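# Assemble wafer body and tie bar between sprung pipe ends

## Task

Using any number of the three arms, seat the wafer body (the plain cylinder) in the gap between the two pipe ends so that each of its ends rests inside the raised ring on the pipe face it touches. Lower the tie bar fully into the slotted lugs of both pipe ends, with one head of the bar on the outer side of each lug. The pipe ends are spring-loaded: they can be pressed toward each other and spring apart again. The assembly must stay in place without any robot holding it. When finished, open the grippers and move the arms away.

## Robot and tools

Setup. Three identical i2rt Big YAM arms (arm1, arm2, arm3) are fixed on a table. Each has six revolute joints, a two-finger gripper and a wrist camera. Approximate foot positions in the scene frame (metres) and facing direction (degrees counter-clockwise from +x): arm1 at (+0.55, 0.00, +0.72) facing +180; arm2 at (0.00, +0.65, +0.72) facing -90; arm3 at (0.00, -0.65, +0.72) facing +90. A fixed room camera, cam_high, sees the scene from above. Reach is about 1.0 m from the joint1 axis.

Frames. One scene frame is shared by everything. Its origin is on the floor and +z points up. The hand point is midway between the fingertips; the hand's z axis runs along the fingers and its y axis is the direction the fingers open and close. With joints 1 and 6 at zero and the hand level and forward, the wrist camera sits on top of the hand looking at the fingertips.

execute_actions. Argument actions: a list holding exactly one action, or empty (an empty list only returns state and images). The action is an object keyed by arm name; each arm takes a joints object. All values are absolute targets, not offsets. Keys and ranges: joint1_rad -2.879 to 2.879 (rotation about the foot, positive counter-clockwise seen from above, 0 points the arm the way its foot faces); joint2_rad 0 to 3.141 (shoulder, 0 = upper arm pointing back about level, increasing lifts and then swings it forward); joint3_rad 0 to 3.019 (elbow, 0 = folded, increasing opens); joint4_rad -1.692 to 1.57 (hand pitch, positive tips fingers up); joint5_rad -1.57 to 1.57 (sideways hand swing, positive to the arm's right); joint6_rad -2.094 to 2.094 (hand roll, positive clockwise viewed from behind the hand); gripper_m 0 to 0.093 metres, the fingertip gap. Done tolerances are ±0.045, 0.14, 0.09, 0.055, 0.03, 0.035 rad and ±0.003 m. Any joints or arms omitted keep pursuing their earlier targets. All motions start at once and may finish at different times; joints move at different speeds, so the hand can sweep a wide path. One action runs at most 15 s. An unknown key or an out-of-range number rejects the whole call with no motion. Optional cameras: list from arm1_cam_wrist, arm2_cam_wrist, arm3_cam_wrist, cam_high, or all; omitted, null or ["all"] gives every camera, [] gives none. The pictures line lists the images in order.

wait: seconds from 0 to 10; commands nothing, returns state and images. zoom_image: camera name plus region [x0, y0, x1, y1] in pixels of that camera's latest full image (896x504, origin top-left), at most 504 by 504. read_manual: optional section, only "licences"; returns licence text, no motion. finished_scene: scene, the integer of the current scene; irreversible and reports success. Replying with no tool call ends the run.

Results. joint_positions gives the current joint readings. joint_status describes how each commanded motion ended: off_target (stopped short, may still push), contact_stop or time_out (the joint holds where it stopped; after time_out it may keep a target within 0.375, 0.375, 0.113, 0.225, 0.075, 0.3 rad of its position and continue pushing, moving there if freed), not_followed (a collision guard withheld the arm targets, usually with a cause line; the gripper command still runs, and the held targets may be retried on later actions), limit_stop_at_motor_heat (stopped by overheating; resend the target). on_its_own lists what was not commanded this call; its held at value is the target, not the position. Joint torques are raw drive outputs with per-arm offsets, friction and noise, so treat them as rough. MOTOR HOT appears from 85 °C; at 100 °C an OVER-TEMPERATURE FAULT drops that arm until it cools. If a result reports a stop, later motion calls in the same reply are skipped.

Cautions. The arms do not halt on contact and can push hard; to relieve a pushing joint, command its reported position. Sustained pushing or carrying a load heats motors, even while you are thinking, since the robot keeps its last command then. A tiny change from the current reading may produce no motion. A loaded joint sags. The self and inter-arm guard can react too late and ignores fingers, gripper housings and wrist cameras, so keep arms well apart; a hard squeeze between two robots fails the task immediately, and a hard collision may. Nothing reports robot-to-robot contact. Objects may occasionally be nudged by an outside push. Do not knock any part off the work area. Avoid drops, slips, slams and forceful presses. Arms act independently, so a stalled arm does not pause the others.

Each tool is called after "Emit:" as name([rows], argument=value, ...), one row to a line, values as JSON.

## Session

Emit:
execute_actions(actions=[])

Scene clock: 0.00 s.
Joint torques (N m, as the arm reports them, + toward a larger angle): no reading
arm1.joint_positions: joint1_rad=+0.027 joint2_rad=+0.494 joint3_rad=+1.421 joint4_rad=-1.260 joint5_rad=-0.229 joint6_rad=-0.495 gripper_m=+0.094
arm1.joint_status: not commanded
arm1.hand: x=+0.3751 y=-0.0392 z=+1.3923 quat_wxyz=(+0.028, -0.760, -0.280, +0.586) (m; scene frame)
arm2.joint_positions: joint1_rad=-0.232 joint2_rad=+0.564 joint3_rad=+1.337 joint4_rad=-1.533 joint5_rad=-0.113 joint6_rad=+0.251 gripper_m=+0.095
arm2.joint_status: not commanded
arm2.hand: x=-0.0344 y=+0.4574 z=+1.2991 quat_wxyz=(-0.308, -0.786, -0.477, +0.243) (m; scene frame)
arm3.joint_positions: joint1_rad=+0.433 joint2_rad=+0.568 joint3_rad=+1.430 joint4_rad=-1.279 joint5_rad=+0.150 joint6_rad=+0.169 gripper_m=+0.094
arm3.joint_status: not commanded
arm3.hand: x=-0.0780 y=-0.4423 z=+1.3249 quat_wxyz=(-0.295, +0.655, -0.528, -0.453) (m; scene frame)
pictures: arm1_cam_wrist, arm2_cam_wrist, arm3_cam_wrist, cam_high
Images, in order (width x height): arm1_cam_wrist 896x504, arm2_cam_wrist 896x504, arm3_cam_wrist 896x504, cam_high 896x504.

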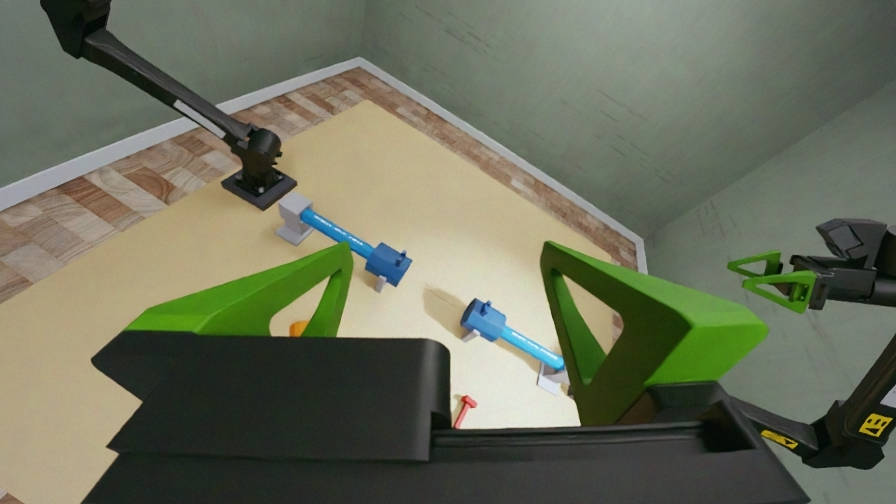

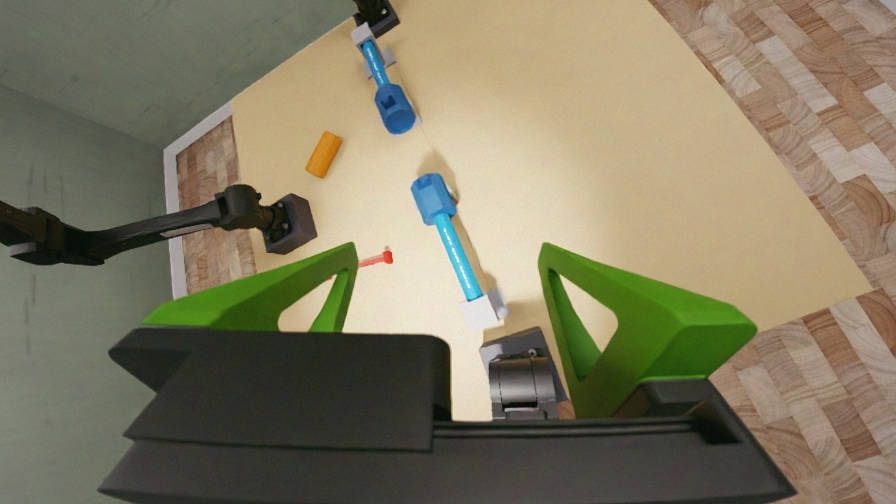

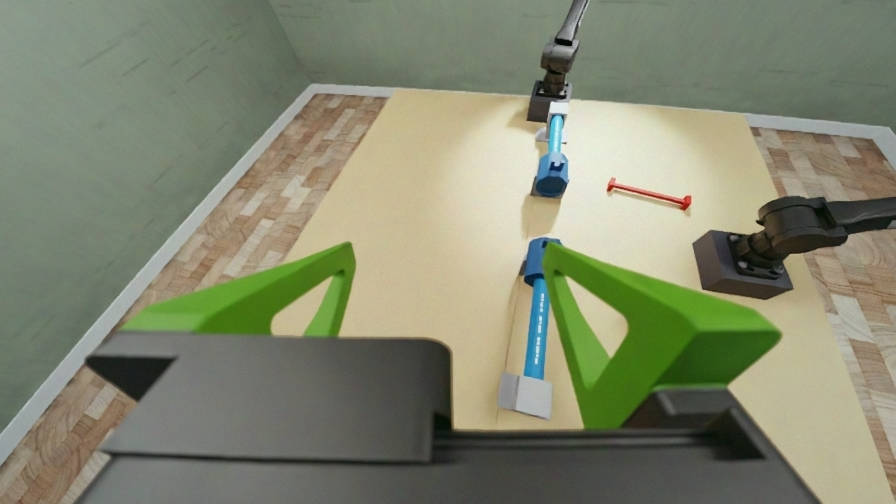

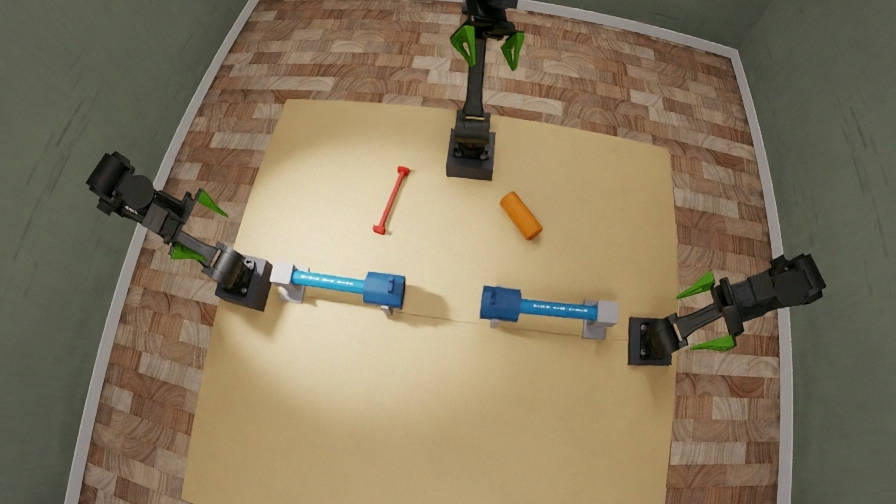

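Emit:
execute_actions([
  {"arm1":{"joints":{"joint1_rad":0.708,"joint2_rad":1.28,"joint3_rad":0.58,"joint4_rad":-0.82,"joint5_rad":0,"joint6_rad":-0.01}},"arm2":{"joints":{"joint1_rad":0.135,"joint2_rad":1.10,"joint3_rad":0.502,"joint4_rad":-0.335,"joint5_rad":0,"joint6_rad":0.05,"gripper_m":0.07}},"arm3":{"joints":{"joint1_rad":-0.19,"joint2_rad":0.986,"joint3_rad":0.636,"joint4_rad":-0.58,"joint5_rad":0,"joint6_rad":-0.18,"gripper_m":0.07}}},
])

Scene clock: 12.53 s.
Joint torques (N m, as the arm reports them, + toward a larger angle): arm1=[ 1.3  -7.36  8.61  0.75  0.16  0.23] | arm2=[-0.43 -7.25  8.52  2.17  0.18 -0.12] | arm3=[-1.41 -7.16  8.81  2.27 -0.01 -0.29]
arm1.joint_positions: joint1_rad=+0.699 joint2_rad=+1.277 joint3_rad=+0.574 joint4_rad=-0.835 joint5_rad=-0.002 joint6_rad=-0.022 gripper_m=+0.094
arm1.joint_status: all done
arm1.hand: x=+0.3439 y=-0.1842 z=+0.8183 quat_wxyz=(-0.014, -0.930, -0.367, +0.019) (m; scene frame)
arm2.joint_positions: joint1_rad=+0.132 joint2_rad=+1.114 joint3_rad=+0.502 joint4_rad=-0.360 joint5_rad=-0.001 joint6_rad=+0.065 gripper_m=+0.070
arm2.joint_status: all done
arm2.hand: x=+0.0311 y=+0.2833 z=+0.8866 quat_wxyz=(-0.221, -0.670, -0.684, +0.187) (m; scene frame)
arm3.joint_positions: joint1_rad=-0.185 joint2_rad=+0.987 joint3_rad=+0.636 joint4_rad=-0.602 joint5_rad=+0.000 joint6_rad=-0.165 gripper_m=+0.070
arm3.joint_status: all done
arm3.hand: x=+0.0508 y=-0.2806 z=+0.8932 quat_wxyz=(-0.242, +0.685, -0.665, -0.173) (m; scene frame)
pictures: arm1_cam_wrist, arm2_cam_wrist, arm3_cam_wrist, cam_high
Images, in order (width x height): arm1_cam_wrist 896x504, arm2_cam_wrist 896x504, arm3_cam_wrist 896x504, cam_high 896x504.

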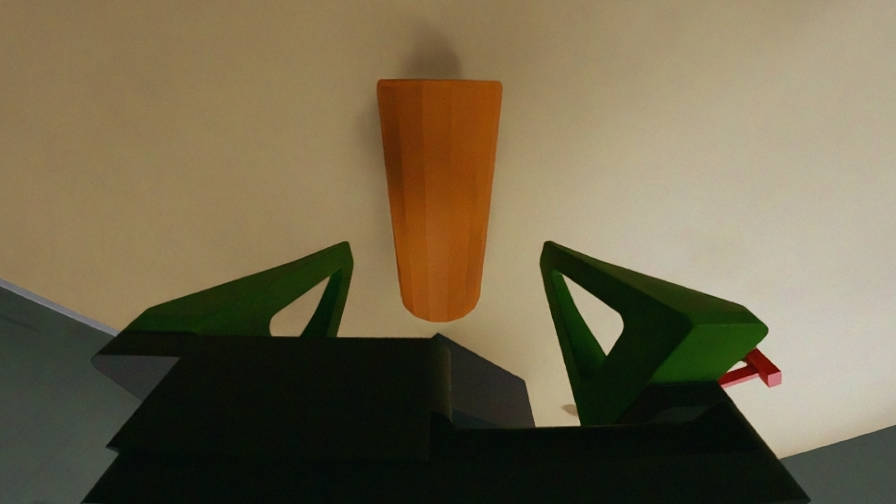

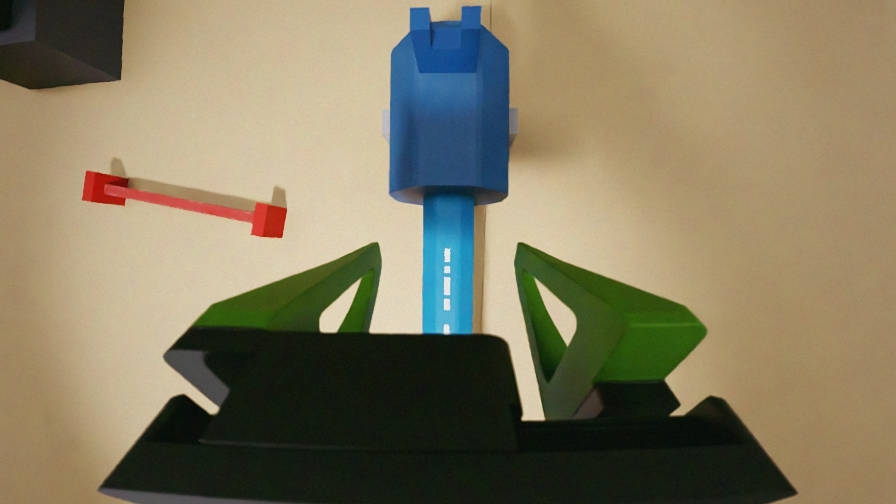

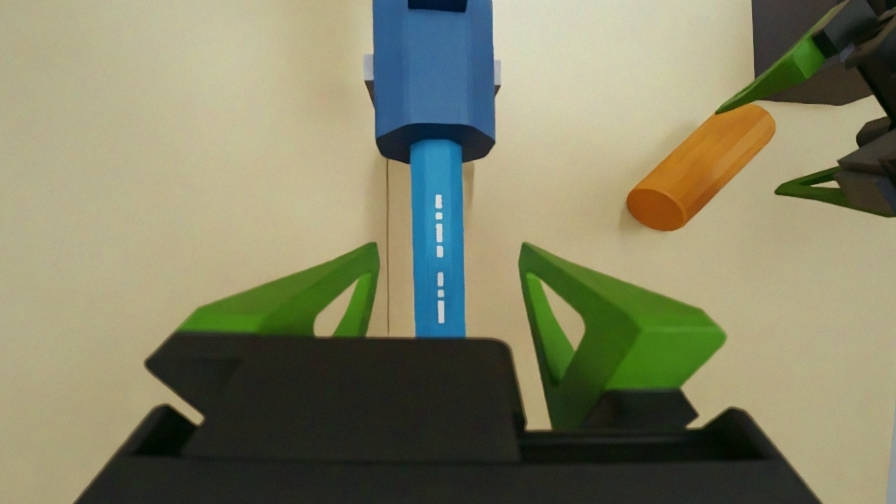

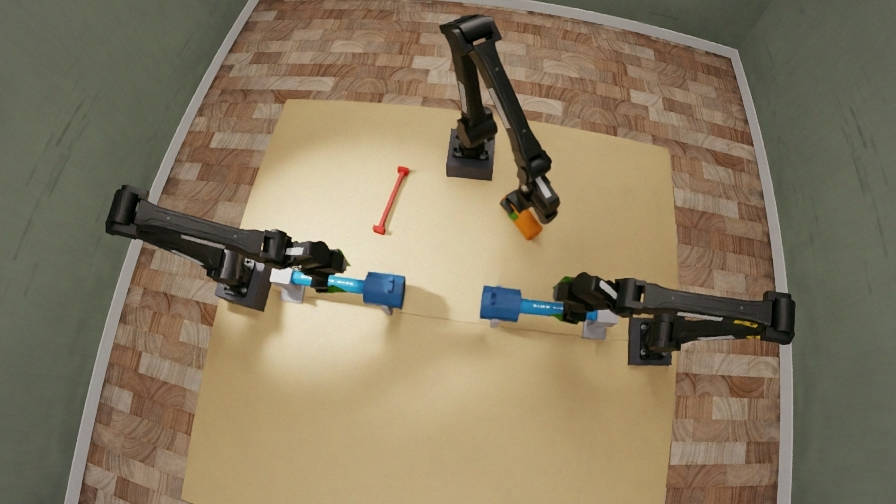

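Emit:
execute_actions([
  {"arm1":{"joints":{"joint1_rad":0.729,"joint2_rad":1.47,"joint3_rad":0.527,"joint4_rad":-0.61,"joint6_rad":0.012}},"arm2":{"joints":{"joint1_rad":0.145,"joint2_rad":1.322,"joint3_rad":0.387,"joint4_rad":0.01}},"arm3":{"joints":{"joint2_rad":1.137,"joint3_rad":0.522,"joint4_rad":-0.30}}},
])

Scene clock: 24.63 s.
Joint torques (N m, as the arm reports them, + toward a larger angle): arm1=[  2.03 -10.01   6.52   0.49   0.17   0.21] | arm2=[ 0.33 -7.54  7.3   2.17  0.18 -0.12] | arm3=[-1.34 -8.94  8.83  2.26 -0.01 -0.29]
arm1.joint_positions: joint1_rad=+0.715 joint2_rad=+1.476 joint3_rad=+0.522 joint4_rad=-0.625 joint5_rad=-0.002 joint6_rad=+0.000 gripper_m=+0.094
arm1.joint_status: all done
arm1.hand: x=+0.3499 y=-0.1857 z=+0.7548 quat_wxyz=(-0.007, -0.931, -0.365, -0.001) (m; scene frame)
arm2.joint_positions: joint1_rad=+0.133 joint2_rad=+1.326 joint3_rad=+0.377 joint4_rad=-0.015 joint5_rad=-0.001 joint6_rad=+0.065 gripper_m=+0.070
arm2.joint_status: all done
arm2.hand: x=+0.0311 y=+0.2926 z=+0.8105 quat_wxyz=(-0.224, -0.669, -0.683, +0.190) (m; scene frame)
arm3.joint_positions: joint1_rad=-0.185 joint2_rad=+1.145 joint3_rad=+0.506 joint4_rad=-0.322 joint5_rad=+0.000 joint6_rad=-0.166 gripper_m=+0.070
arm3.joint_status: all done
arm3.hand: x=+0.0519 y=-0.2779 z=+0.8149 quat_wxyz=(-0.239, +0.686, -0.666, -0.170) (m; scene frame)
pictures: arm1_cam_wrist, arm2_cam_wrist, arm3_cam_wrist, cam_high
Images, in order (width x height): arm1_cam_wrist 896x504, arm2_cam_wrist 896x504, arm3_cam_wrist 896x504, cam_high 896x504.

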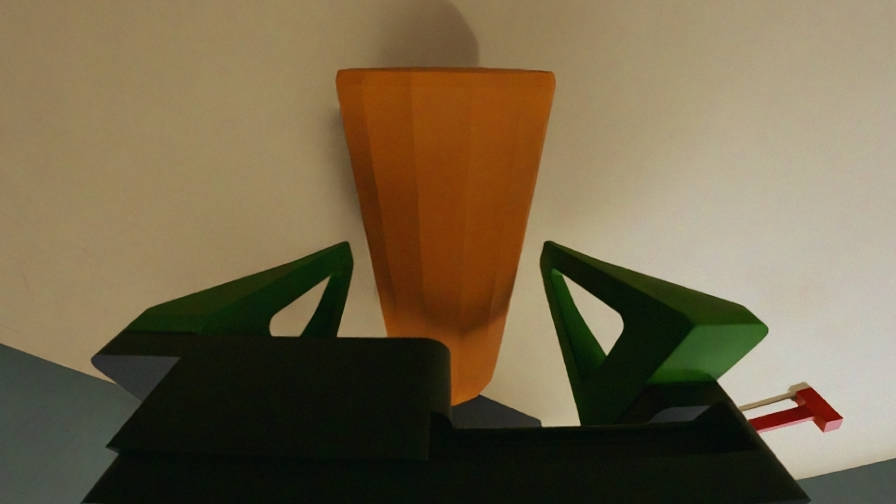

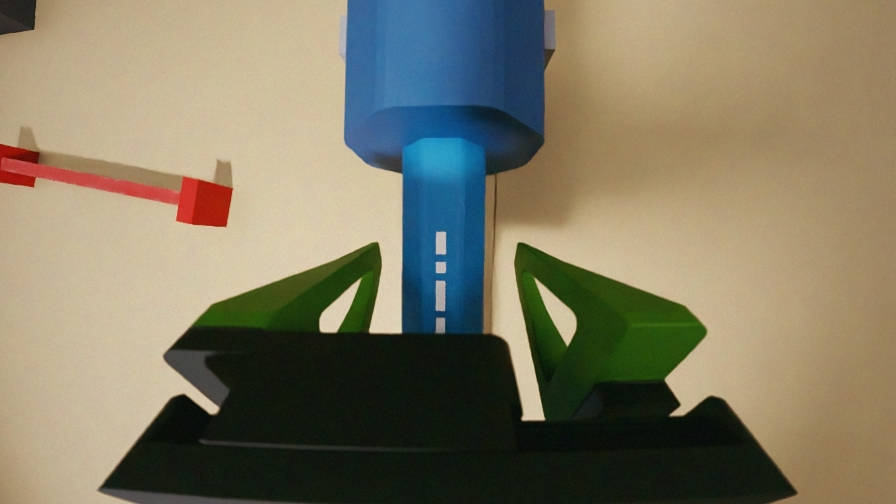

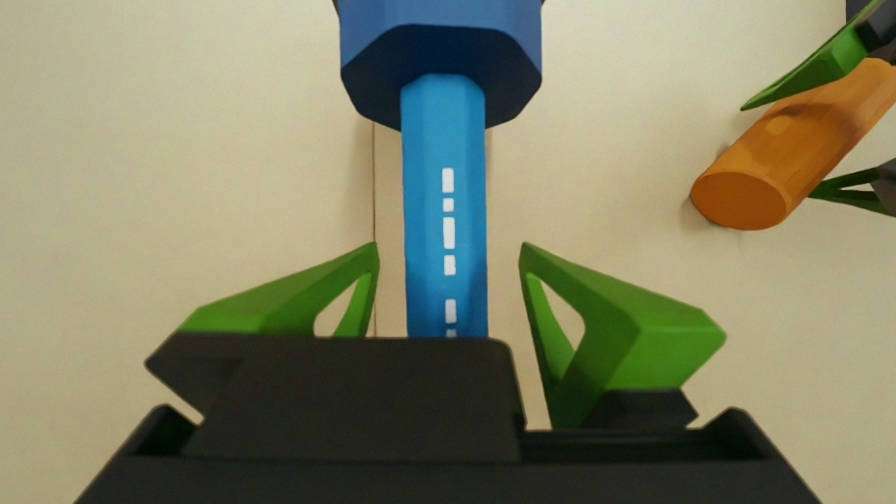

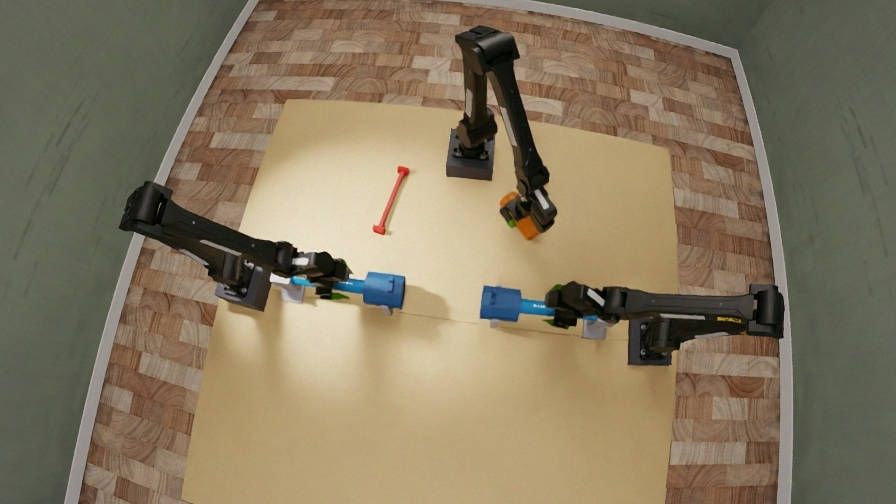

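Emit:
execute_actions([
  {"arm1":{"joints":{"gripper_m":0.04}}},
], cameras=[])

Emit:
execute_actions([
  {"arm1":{"joints":{"joint2_rad":1.27,"joint4_rad":-0.78}}},
], cameras=[])

Emit:
execute_actions([
  {"arm1":{"joints":{"joint1_rad":-0.076,"joint2_rad":1.22,"joint3_rad":0.53,"joint4_rad":-0.55,"joint5_rad":-0.044,"joint6_rad":-1.637}}},
], cameras=[])

Emit:
execute_actions([
  {"arm1":{"joints":{"joint2_rad":1.63,"joint3_rad":0.665,"joint4_rad":0.357}}},
], cameras=["arm1_cam_wrist","cam_high"])

Emit:
zoom_image(camera="cam_high", region=[350, 250, 530, 340])

Scene clock: 32.47 s.
Joint torques (N m, as the arm reports them, + toward a larger angle): arm1=[ 2.08 -9.85  6.37  0.77  0.16  0.21] | arm2=[ 0.34 -7.5   7.31  2.18  0.18 -0.13] | arm3=[-1.38 -8.88  8.86  2.26 -0.01 -0.29]
arm1.joint_positions: joint1_rad=+0.715 joint2_rad=+1.476 joint3_rad=+0.522 joint4_rad=-0.624 joint5_rad=-0.002 joint6_rad=+0.001 gripper_m=+0.063
arm1.joint_status: gripper_m off_target (ended at +0.063, target +0.040)
arm1.hand: x=+0.3495 y=-0.1859 z=+0.7548 quat_wxyz=(-0.007, -0.931, -0.364, +0.000) (m; scene frame)
arm2.joint_positions: joint1_rad=+0.133 joint2_rad=+1.326 joint3_rad=+0.377 joint4_rad=-0.015 joint5_rad=-0.001 joint6_rad=+0.065 gripper_m=+0.070
arm2.joint_status: not commanded
arm2.hand: x=+0.0311 y=+0.2926 z=+0.8105 quat_wxyz=(-0.224, -0.669, -0.683, +0.190) (m; scene frame)
arm3.joint_positions: joint1_rad=-0.185 joint2_rad=+1.145 joint3_rad=+0.506 joint4_rad=-0.322 joint5_rad=+0.000 joint6_rad=-0.166 gripper_m=+0.070
arm3.joint_status: not commanded
arm3.hand: x=+0.0519 y=-0.2779 z=+0.8149 quat_wxyz=(-0.239, +0.686, -0.666, -0.170) (m; scene frame)
pictures: none
No camera images: the call's "cameras" was empty. Leave "cameras" out to get every camera's image.

Scene clock: 33.40 s.
Joint torques (N m, as the arm reports them, + toward a larger angle): arm1=[ 2.56 -7.02  8.41 -0.65  0.15  0.21] | arm2=[ 0.38 -7.5   7.3   2.18  0.18 -0.12] | arm3=[-1.41 -8.8   8.85  2.25 -0.01 -0.29]
arm1.joint_positions: joint1_rad=+0.715 joint2_rad=+1.272 joint3_rad=+0.518 joint4_rad=-0.768 joint5_rad=-0.002 joint6_rad=+0.001 gripper_m=+0.063
arm1.joint_status: all done
arm1.hand: x=+0.3548 y=-0.1803 z=+0.8036 quat_wxyz=(-0.017, -0.931, -0.364, +0.026) (m; scene frame)
arm2.joint_positions: joint1_rad=+0.133 joint2_rad=+1.326 joint3_rad=+0.377 joint4_rad=-0.015 joint5_rad=-0.001 joint6_rad=+0.065 gripper_m=+0.070
arm2.joint_status: not commanded
arm2.hand: x=+0.0311 y=+0.2926 z=+0.8105 quat_wxyz=(-0.224, -0.669, -0.683, +0.190) (m; scene frame)
arm3.joint_positions: joint1_rad=-0.185 joint2_rad=+1.145 joint3_rad=+0.506 joint4_rad=-0.322 joint5_rad=+0.000 joint6_rad=-0.166 gripper_m=+0.070
arm3.joint_status: not commanded
arm3.hand: x=+0.0519 y=-0.2779 z=+0.8149 quat_wxyz=(-0.239, +0.686, -0.666, -0.170) (m; scene frame)
pictures: none
No camera images: the call's "cameras" was empty. Leave "cameras" out to get every camera's image.

Scene clock: 35.60 s.
Joint torques (N m, as the arm reports them, + toward a larger angle): arm1=[ 0.21 -8.52  9.49  1.19 -0.05 -0.01] | arm2=[ 0.35 -7.49  7.31  2.16  0.18 -0.13] | arm3=[-1.43 -8.92  8.85  2.25 -0.01 -0.29]
arm1.joint_positions: joint1_rad=-0.066 joint2_rad=+1.235 joint3_rad=+0.516 joint4_rad=-0.568 joint5_rad=-0.044 joint6_rad=-1.624 gripper_m=+0.063
arm1.joint_status: all done
arm1.hand: x=+0.2326 y=+0.0044 z=+0.8183 quat_wxyz=(+0.085, -0.692, -0.707, +0.118) (m; scene frame)
arm2.joint_positions: joint1_rad=+0.133 joint2_rad=+1.326 joint3_rad=+0.377 joint4_rad=-0.015 joint5_rad=-0.001 joint6_rad=+0.065 gripper_m=+0.070
arm2.joint_status: not commanded
arm2.hand: x=+0.0311 y=+0.2926 z=+0.8105 quat_wxyz=(-0.224, -0.669, -0.683, +0.190) (m; scene frame)
arm3.joint_positions: joint1_rad=-0.185 joint2_rad=+1.145 joint3_rad=+0.506 joint4_rad=-0.322 joint5_rad=+0.000 joint6_rad=-0.166 gripper_m=+0.070
arm3.joint_status: not commanded
arm3.hand: x=+0.0519 y=-0.2779 z=+0.8149 quat_wxyz=(-0.239, +0.686, -0.666, -0.170) (m; scene frame)
pictures: none
No camera images: the call's "cameras" was empty. Leave "cameras" out to get every camera's image.

Scene clock: 37.07 s.
Joint torques (N m, as the arm reports them, + toward a larger angle): arm1=[  0.03 -15.12   9.72   3.03  -0.04   0.09] | arm2=[ 0.32 -7.47  7.31  2.18  0.18 -0.12] | arm3=[-1.44 -8.91  8.84  2.25 -0.01 -0.29]
arm1.joint_positions: joint1_rad=-0.066 joint2_rad=+1.651 joint3_rad=+0.632 joint4_rad=+0.322 joint5_rad=-0.044 joint6_rad=-1.625 gripper_m=+0.063
arm1.joint_status: all done
arm1.hand: x=+0.0416 y=+0.0110 z=+0.8149 quat_wxyz=(+0.294, -0.630, -0.651, +0.306) (m; scene frame)
arm2.joint_positions: joint1_rad=+0.133 joint2_rad=+1.326 joint3_rad=+0.377 joint4_rad=-0.015 joint5_rad=-0.001 joint6_rad=+0.065 gripper_m=+0.070
arm2.joint_status: not commanded
arm2.hand: x=+0.0311 y=+0.2926 z=+0.8105 quat_wxyz=(-0.224, -0.669, -0.683, +0.190) (m; scene frame)
arm3.joint_positions: joint1_rad=-0.185 joint2_rad=+1.145 joint3_rad=+0.506 joint4_rad=-0.322 joint5_rad=+0.000 joint6_rad=-0.166 gripper_m=+0.070
arm3.joint_status: not commanded
arm3.hand: x=+0.0519 y=-0.2779 z=+0.8149 quat_wxyz=(-0.239, +0.686, -0.666, -0.170) (m; scene frame)
pictures: arm1_cam_wrist, cam_high
Images, in order (width x height): arm1_cam_wrist 896x504, cam_high 896x504.

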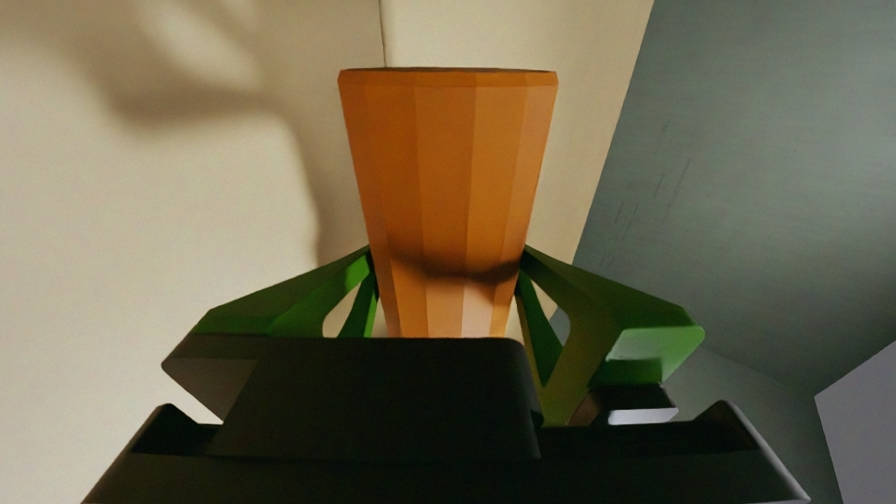

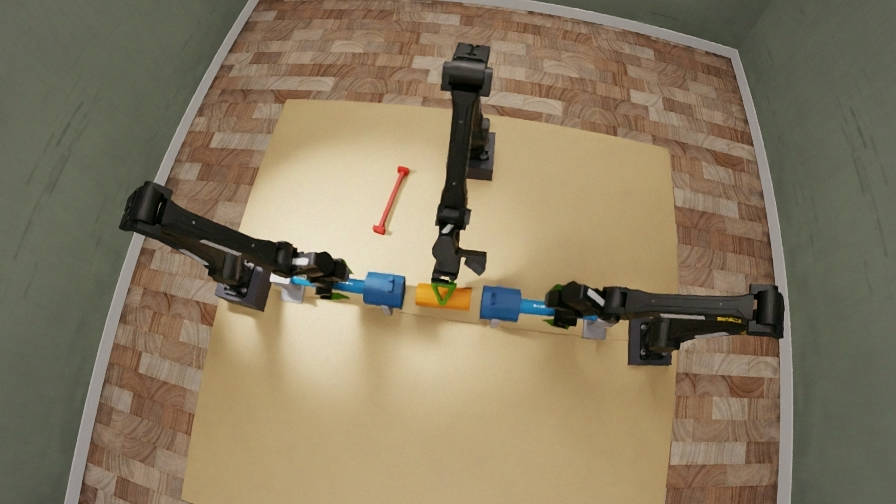

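Region (350, 250, 530, 340) of cam_high's 896x504 image, scaled by 2.800, with more detail than that image has.

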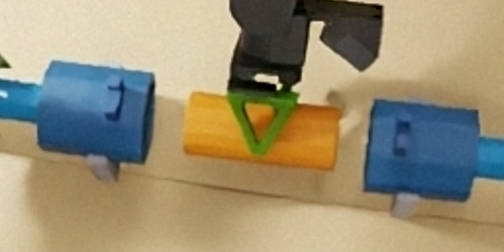

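Emit:
execute_actions([
  {"arm2":{"joints":{"joint1_rad":0.133,"joint2_rad":1.482,"joint3_rad":0.615,"joint4_rad":-0.03}},"arm3":{"joints":{"joint1_rad":-0.142,"joint2_rad":1.395,"joint3_rad":0.775,"joint4_rad":-0.27,"joint6_rad":-0.19}}},
])

Emit:
zoom_image(camera="cam_high", region=[380, 260, 500, 330])

Scene clock: 43.67 s.
Joint torques (N m, as the arm reports them, + toward a larger angle): arm1=[  0.22 -14.98   9.8    3.01   0.     0.07] | arm2=[ -0.82 -10.14  11.17   1.35   0.15  -0.14] | arm3=[ -0.1  -11.59  11.25   2.25  -0.11  -0.31]
arm1.joint_positions: joint1_rad=-0.066 joint2_rad=+1.651 joint3_rad=+0.632 joint4_rad=+0.322 joint5_rad=-0.044 joint6_rad=-1.625 gripper_m=+0.063
arm1.joint_status: not commanded
arm1.hand: x=+0.0416 y=+0.0110 z=+0.8149 quat_wxyz=(+0.294, -0.630, -0.651, +0.306) (m; scene frame)
arm2.joint_positions: joint1_rad=+0.133 joint2_rad=+1.481 joint3_rad=+0.553 joint4_rad=-0.031 joint5_rad=+0.000 joint6_rad=+0.067 gripper_m=+0.070
arm2.joint_status: all done
arm2.hand: x=+0.0368 y=+0.2257 z=+0.8147 quat_wxyz=(-0.226, -0.669, -0.682, +0.191) (m; scene frame)
arm3.joint_positions: joint1_rad=-0.151 joint2_rad=+1.385 joint3_rad=+0.725 joint4_rad=-0.292 joint5_rad=+0.003 joint6_rad=-0.173 gripper_m=+0.070
arm3.joint_status: all done
arm3.hand: x=+0.0487 y=-0.1883 z=+0.8203 quat_wxyz=(-0.241, +0.698, -0.651, -0.175) (m; scene frame)
pictures: arm1_cam_wrist, arm2_cam_wrist, arm3_cam_wrist, cam_high
Images, in order (width x height): arm1_cam_wrist 896x504, arm2_cam_wrist 896x504, arm3_cam_wrist 896x504, cam_high 896x504.

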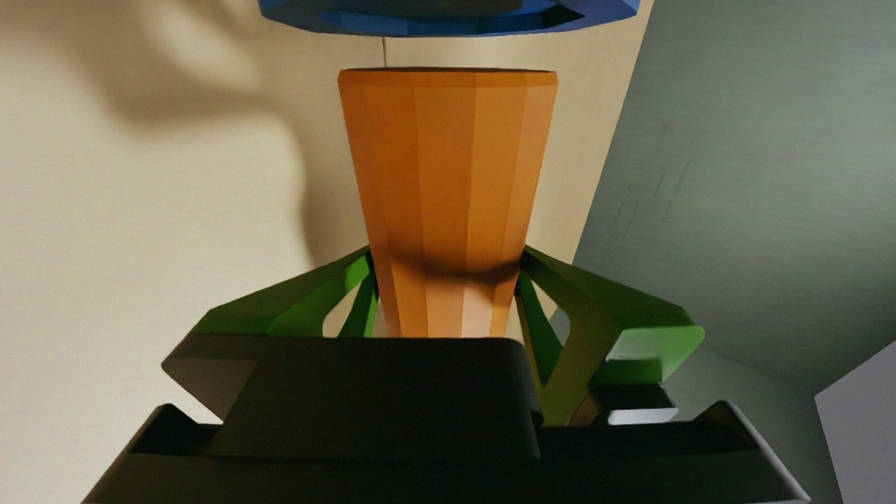

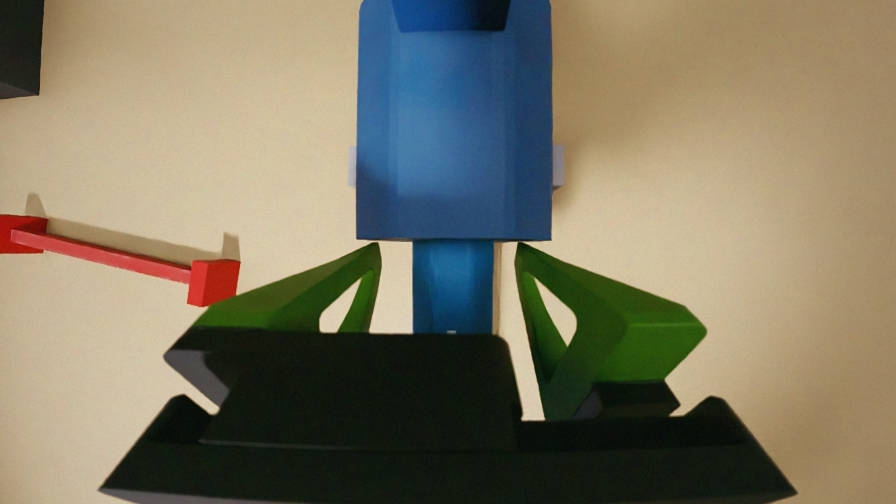

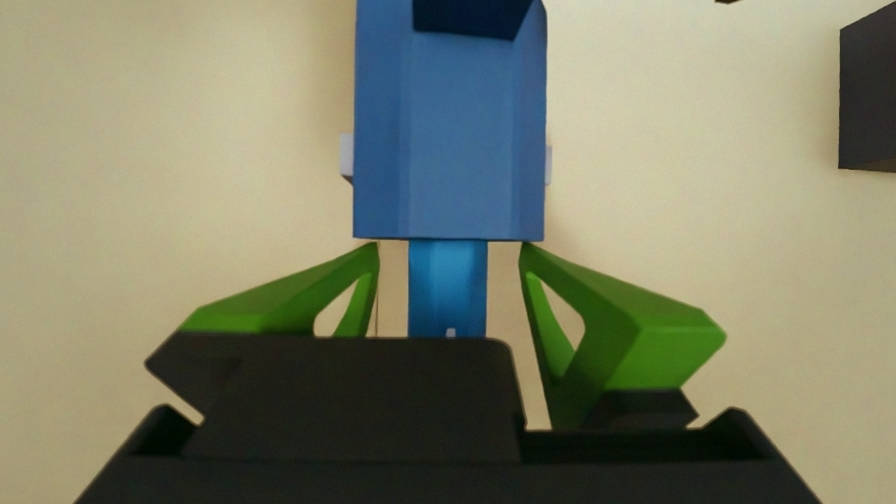

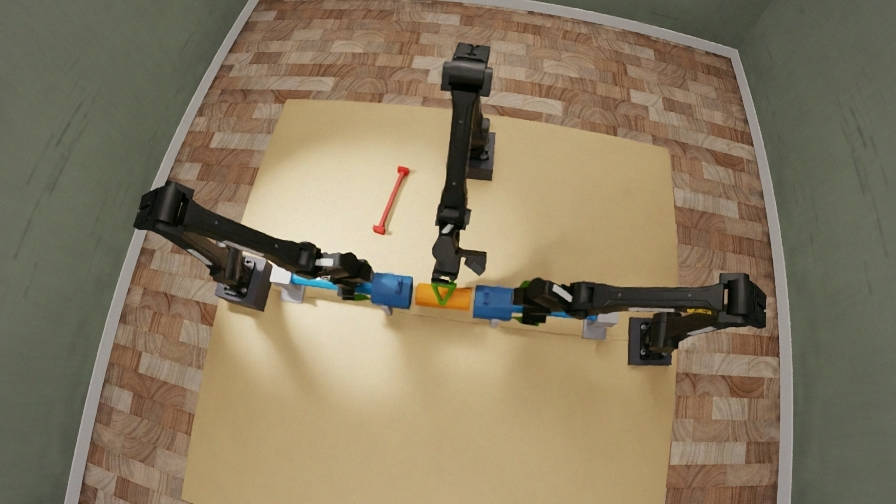

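Region (380, 260, 500, 330) of cam_high's 896x504 image, scaled by 4.200, with more detail than that image has; it fills the top 294 rows of this view, and the rest is white.

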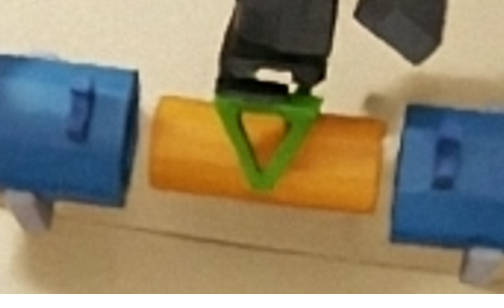

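Emit:
execute_actions([
  {"arm1":{"joints":{"joint5_rad":-0.02}},"arm2":{"joints":{"joint1_rad":0.12,"joint2_rad":1.55,"joint3_rad":0.70,"joint4_rad":-0.03}},"arm3":{"joints":{"joint1_rad":-0.136,"joint2_rad":1.475,"joint3_rad":0.865,"joint4_rad":-0.255}}},
], cameras=["arm1_cam_wrist","cam_high"])

Emit:
zoom_image(camera="cam_high", region=[380, 260, 500, 330])

Scene clock: 51.20 s.
Joint torques (N m, as the arm reports them, + toward a larger angle): arm1=[  0.38 -15.57   9.61   2.81   0.32   0.04] | arm2=[-1.9  -8.54 13.86  1.92  0.07 -0.15] | arm3=[-0.07 -9.88 14.21  3.05 -0.3  -0.35]
arm1.joint_positions: joint1_rad=-0.066 joint2_rad=+1.651 joint3_rad=+0.632 joint4_rad=+0.323 joint5_rad=-0.026 joint6_rad=-1.624 gripper_m=+0.063
arm1.joint_status: all done
arm1.hand: x=+0.0415 y=+0.0140 z=+0.8149 quat_wxyz=(+0.300, -0.633, -0.648, +0.300) (m; scene frame)
arm2.joint_positions: joint1_rad=+0.131 joint2_rad=+1.520 joint3_rad=+0.601 joint4_rad=-0.048 joint5_rad=+0.002 joint6_rad=+0.067 gripper_m=+0.070
arm2.joint_status: joint3_rad time_out (moved +0.048 of +0.147); the others done
arm2.on_its_own: joint3_rad reads +0.601 and still pushes toward +0.700 since a time_out
arm2.hand: x=+0.0370 y=+0.2096 z=+0.8138 quat_wxyz=(-0.222, -0.671, -0.682, +0.190) (m; scene frame)
arm3.joint_positions: joint1_rad=-0.146 joint2_rad=+1.435 joint3_rad=+0.777 joint4_rad=-0.296 joint5_rad=+0.008 joint6_rad=-0.169 gripper_m=+0.070
arm3.joint_status: all done
arm3.hand: x=+0.0492 y=-0.1689 z=+0.8203 quat_wxyz=(-0.241, +0.698, -0.651, -0.174) (m; scene frame)
pictures: arm1_cam_wrist, cam_high
Images, in order (width x height): arm1_cam_wrist 896x504, cam_high 896x504.

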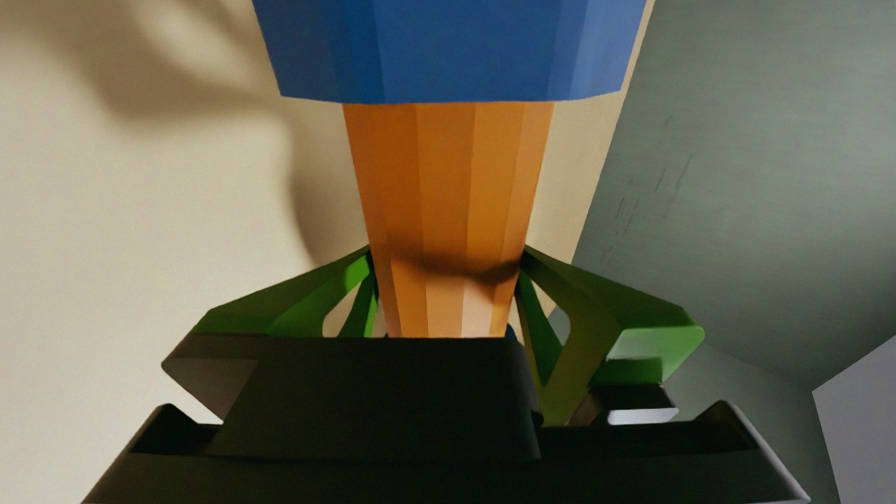

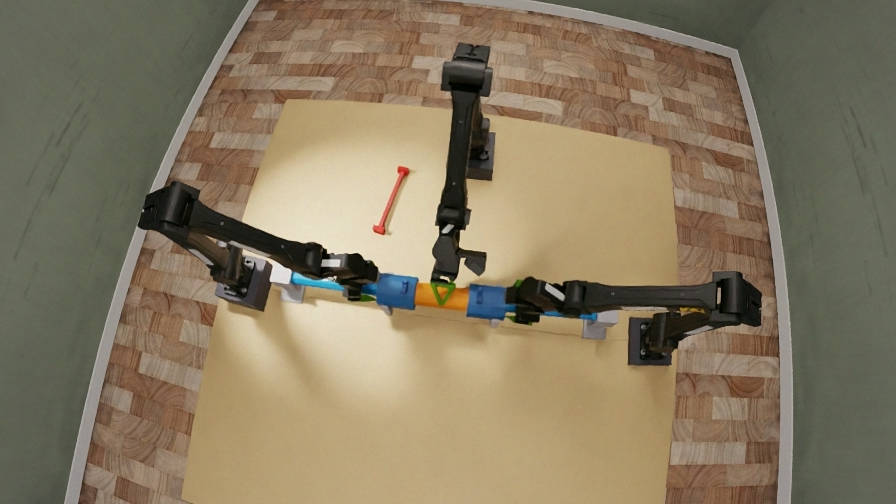

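Region (380, 260, 500, 330) of cam_high's 896x504 image, scaled by 4.200, with more detail than that image has; it fills the top 294 rows of this view, and the rest is white.

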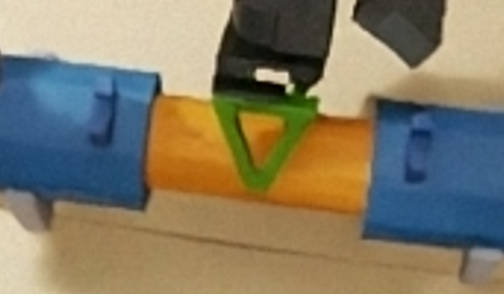

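Emit:
execute_actions([
  {"arm1":{"joints":{"gripper_m":0.093}},"arm2":{"joints":{"joint4_rad":-0.015}},"arm3":{"joints":{"joint4_rad":-0.248}}},
], cameras=[])

Emit:
execute_actions([
  {"arm1":{"joints":{"joint2_rad":1.48,"joint3_rad":0.565,"joint4_rad":0.23}}},
], cameras=[])

Emit:
execute_actions([
  {"arm1":{"joints":{"joint2_rad":1.2,"joint3_rad":0.5,"joint4_rad":-0.4,"joint5_rad":0}}},
], cameras=[])

Emit:
execute_actions([
  {"arm1":{"joints":{"joint1_rad":-0.946,"joint2_rad":1.41,"joint3_rad":0.665,"joint4_rad":-0.79,"joint6_rad":-0.777,"gripper_m":0.06}}},
], cameras=["arm1_cam_wrist","cam_high"])

Scene clock: 64.57 s.
Joint torques (N m, as the arm reports them, + toward a larger angle): arm1=[  0.07 -14.87   9.87   2.34   0.18   0.11] | arm2=[-1.9  -8.57 13.85  2.43  0.07 -0.14] | arm3=[-0.09 -9.91 14.21  3.34 -0.29 -0.35]
arm1.joint_positions: joint1_rad=-0.066 joint2_rad=+1.647 joint3_rad=+0.632 joint4_rad=+0.334 joint5_rad=-0.023 joint6_rad=-1.625 gripper_m=+0.093
arm1.joint_status: all done
arm1.hand: x=+0.0393 y=+0.0146 z=+0.8189 quat_wxyz=(+0.306, -0.631, -0.645, +0.304) (m; scene frame)
arm2.joint_positions: joint1_rad=+0.131 joint2_rad=+1.520 joint3_rad=+0.601 joint4_rad=-0.048 joint5_rad=+0.002 joint6_rad=+0.067 gripper_m=+0.070
arm2.joint_status: all done
arm2.on_its_own: joint3_rad reads +0.601 and still pushes toward +0.700 since a time_out
arm2.hand: x=+0.0370 y=+0.2096 z=+0.8138 quat_wxyz=(-0.222, -0.671, -0.682, +0.190) (m; scene frame)
arm3.joint_positions: joint1_rad=-0.146 joint2_rad=+1.435 joint3_rad=+0.777 joint4_rad=-0.296 joint5_rad=+0.008 joint6_rad=-0.169 gripper_m=+0.070
arm3.joint_status: all done
arm3.hand: x=+0.0492 y=-0.1689 z=+0.8203 quat_wxyz=(-0.241, +0.698, -0.651, -0.174) (m; scene frame)
pictures: none
No camera images: the call's "cameras" was empty. Leave "cameras" out to get every camera's image.

Scene clock: 65.43 s.
Joint torques (N m, as the arm reports them, + toward a larger angle): arm1=[  0.14 -11.56   8.22   0.9    0.18   0.08] | arm2=[-1.92 -8.56 13.84  2.44  0.07 -0.14] | arm3=[-0.07 -9.87 14.21  3.34 -0.3  -0.35]
arm1.joint_positions: joint1_rad=-0.066 joint2_rad=+1.483 joint3_rad=+0.558 joint4_rad=+0.242 joint5_rad=-0.023 joint6_rad=-1.626 gripper_m=+0.093
arm1.joint_status: all done
arm1.hand: x=+0.0733 y=+0.0140 z=+0.8489 quat_wxyz=(+0.305, -0.631, -0.646, +0.303) (m; scene frame)
arm2.joint_positions: joint1_rad=+0.131 joint2_rad=+1.520 joint3_rad=+0.601 joint4_rad=-0.048 joint5_rad=+0.002 joint6_rad=+0.067 gripper_m=+0.070
arm2.joint_status: not commanded
arm2.on_its_own: joint3_rad reads +0.601 and still pushes toward +0.700 since a time_out
arm2.hand: x=+0.0370 y=+0.2096 z=+0.8138 quat_wxyz=(-0.222, -0.671, -0.682, +0.190) (m; scene frame)
arm3.joint_positions: joint1_rad=-0.146 joint2_rad=+1.435 joint3_rad=+0.777 joint4_rad=-0.296 joint5_rad=+0.008 joint6_rad=-0.169 gripper_m=+0.070
arm3.joint_status: not commanded
arm3.hand: x=+0.0492 y=-0.1689 z=+0.8203 quat_wxyz=(-0.241, +0.698, -0.651, -0.174) (m; scene frame)
pictures: none
No camera images: the call's "cameras" was empty. Leave "cameras" out to get every camera's image.

Scene clock: 66.73 s.
Joint torques (N m, as the arm reports them, + toward a larger angle): arm1=[ 0.28 -6.55  9.64  0.11  0.18  0.04] | arm2=[-1.94 -8.56 13.84  2.43  0.07 -0.15] | arm3=[-0.02 -9.94 14.21  3.35 -0.29 -0.35]
arm1.joint_positions: joint1_rad=-0.066 joint2_rad=+1.195 joint3_rad=+0.488 joint4_rad=-0.388 joint5_rad=-0.003 joint6_rad=-1.626 gripper_m=+0.093
arm1.joint_status: all done
arm1.hand: x=+0.2014 y=+0.0127 z=+0.8360 quat_wxyz=(+0.168, -0.681, -0.693, +0.166) (m; scene frame)
arm2.joint_positions: joint1_rad=+0.131 joint2_rad=+1.520 joint3_rad=+0.601 joint4_rad=-0.048 joint5_rad=+0.002 joint6_rad=+0.067 gripper_m=+0.070
arm2.joint_status: not commanded
arm2.on_its_own: joint3_rad reads +0.601 and still pushes toward +0.700 since a time_out
arm2.hand: x=+0.0370 y=+0.2096 z=+0.8138 quat_wxyz=(-0.222, -0.671, -0.682, +0.190) (m; scene frame)
arm3.joint_positions: joint1_rad=-0.146 joint2_rad=+1.435 joint3_rad=+0.777 joint4_rad=-0.296 joint5_rad=+0.008 joint6_rad=-0.169 gripper_m=+0.070
arm3.joint_status: not commanded
arm3.hand: x=+0.0492 y=-0.1689 z=+0.8203 quat_wxyz=(-0.241, +0.698, -0.651, -0.174) (m; scene frame)
pictures: none
No camera images: the call's "cameras" was empty. Leave "cameras" out to get every camera's image.

Scene clock: 68.50 s.
Joint torques (N m, as the arm reports them, + toward a larger angle): arm1=[ 0.07 -9.82  9.36 -0.72  0.07  0.23] | arm2=[-1.91 -8.51 13.85  2.43  0.07 -0.15] | arm3=[-0.03 -9.83 14.23  3.35 -0.29 -0.35]
arm1.joint_positions: joint1_rad=-0.937 joint2_rad=+1.410 joint3_rad=+0.641 joint4_rad=-0.778 joint5_rad=-0.001 joint6_rad=-0.789 gripper_m=+0.060
arm1.joint_status: all done
arm1.hand: x=+0.3597 y=+0.2432 z=+0.7951 quat_wxyz=(+0.001, -0.998, +0.058, +0.009) (m; scene frame)
arm2.joint_positions: joint1_rad=+0.131 joint2_rad=+1.520 joint3_rad=+0.601 joint4_rad=-0.048 joint5_rad=+0.002 joint6_rad=+0.067 gripper_m=+0.070
arm2.joint_status: not commanded
arm2.on_its_own: joint3_rad reads +0.601 and still pushes toward +0.700 since a time_out
arm2.hand: x=+0.0370 y=+0.2096 z=+0.8138 quat_wxyz=(-0.222, -0.671, -0.682, +0.190) (m; scene frame)
arm3.joint_positions: joint1_rad=-0.146 joint2_rad=+1.435 joint3_rad=+0.777 joint4_rad=-0.296 joint5_rad=+0.008 joint6_rad=-0.169 gripper_m=+0.070
arm3.joint_status: not commanded
arm3.hand: x=+0.0492 y=-0.1689 z=+0.8203 quat_wxyz=(-0.241, +0.698, -0.651, -0.174) (m; scene frame)
pictures: arm1_cam_wrist, cam_high
Images, in order (width x height): arm1_cam_wrist 896x504, cam_high 896x504.

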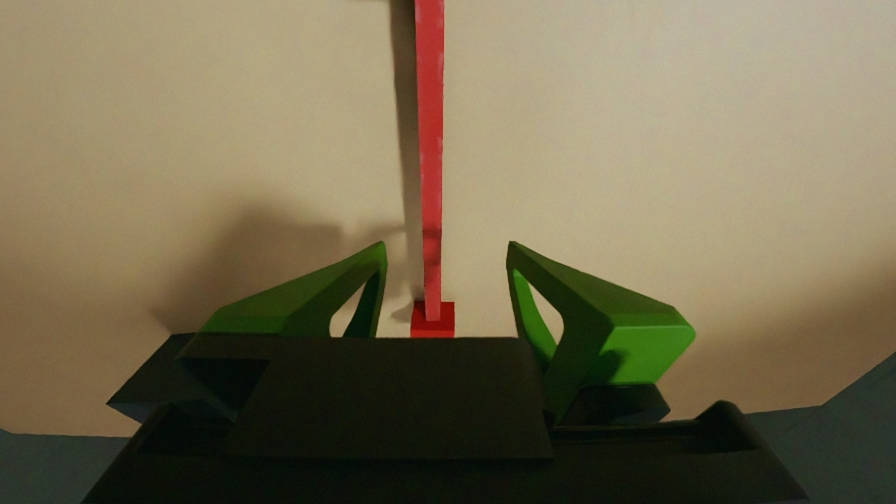

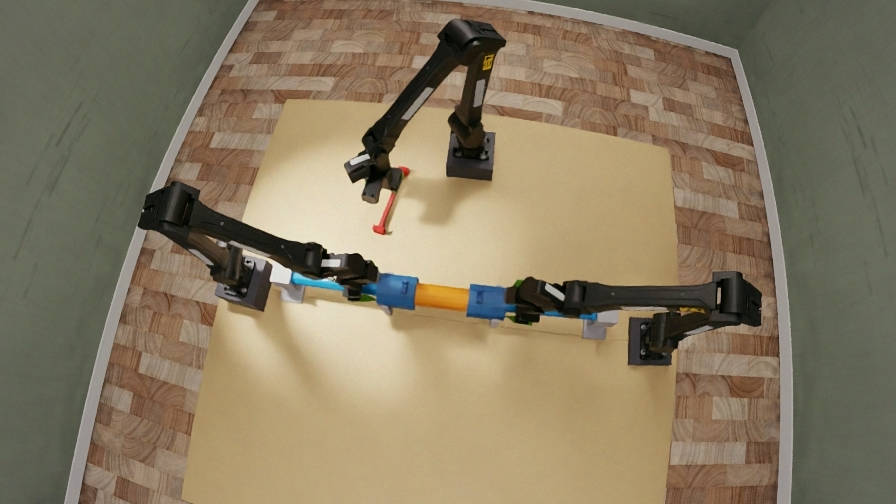

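Emit:
execute_actions([
  {"arm1":{"joints":{"joint1_rad":-0.898,"joint2_rad":1.555,"joint3_rad":0.602,"joint4_rad":-0.58,"joint6_rad":-0.724}}},
], cameras=["arm1_cam_wrist"])

Scene clock: 75.43 s.
Joint torques (N m, as the arm reports them, + toward a larger angle): arm1=[  2.35 -11.2    6.36   0.46   0.07   0.23] | arm2=[-1.92 -8.52 13.85  2.43  0.08 -0.15] | arm3=[-0.06 -9.86 14.21  3.35 -0.29 -0.35]
arm1.joint_positions: joint1_rad=-0.910 joint2_rad=+1.564 joint3_rad=+0.595 joint4_rad=-0.594 joint5_rad=-0.001 joint6_rad=-0.736 gripper_m=+0.060
arm1.joint_status: all done
arm1.hand: x=+0.3555 y=+0.2341 z=+0.7403 quat_wxyz=(-0.006, -0.997, +0.071, +0.003) (m; scene frame)
arm2.joint_positions: joint1_rad=+0.131 joint2_rad=+1.520 joint3_rad=+0.601 joint4_rad=-0.048 joint5_rad=+0.002 joint6_rad=+0.067 gripper_m=+0.070
arm2.joint_status: not commanded
arm2.on_its_own: joint3_rad reads +0.601 and still pushes toward +0.700 since a time_out
arm2.hand: x=+0.0370 y=+0.2096 z=+0.8138 quat_wxyz=(-0.222, -0.671, -0.682, +0.190) (m; scene frame)
arm3.joint_positions: joint1_rad=-0.146 joint2_rad=+1.435 joint3_rad=+0.777 joint4_rad=-0.296 joint5_rad=+0.008 joint6_rad=-0.169 gripper_m=+0.070
arm3.joint_status: not commanded
arm3.hand: x=+0.0492 y=-0.1689 z=+0.8203 quat_wxyz=(-0.241, +0.698, -0.651, -0.174) (m; scene frame)
pictures: arm1_cam_wrist
Images, in order (width x height): arm1_cam_wrist 896x504.

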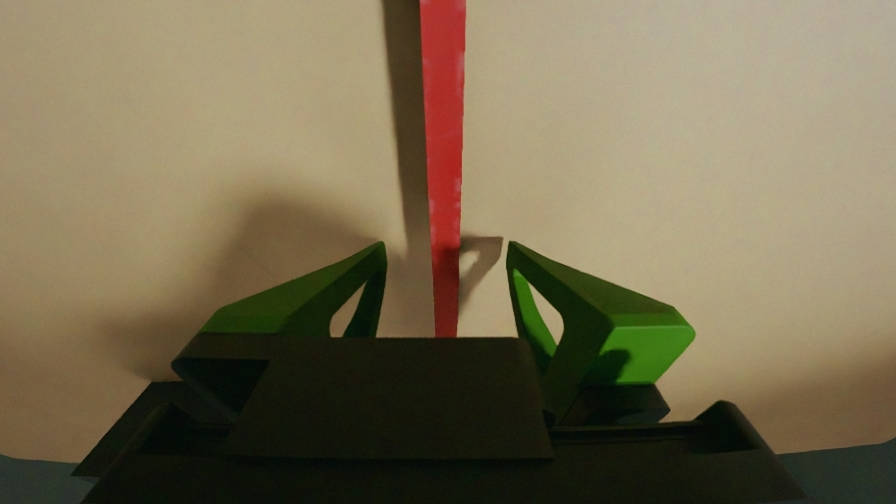

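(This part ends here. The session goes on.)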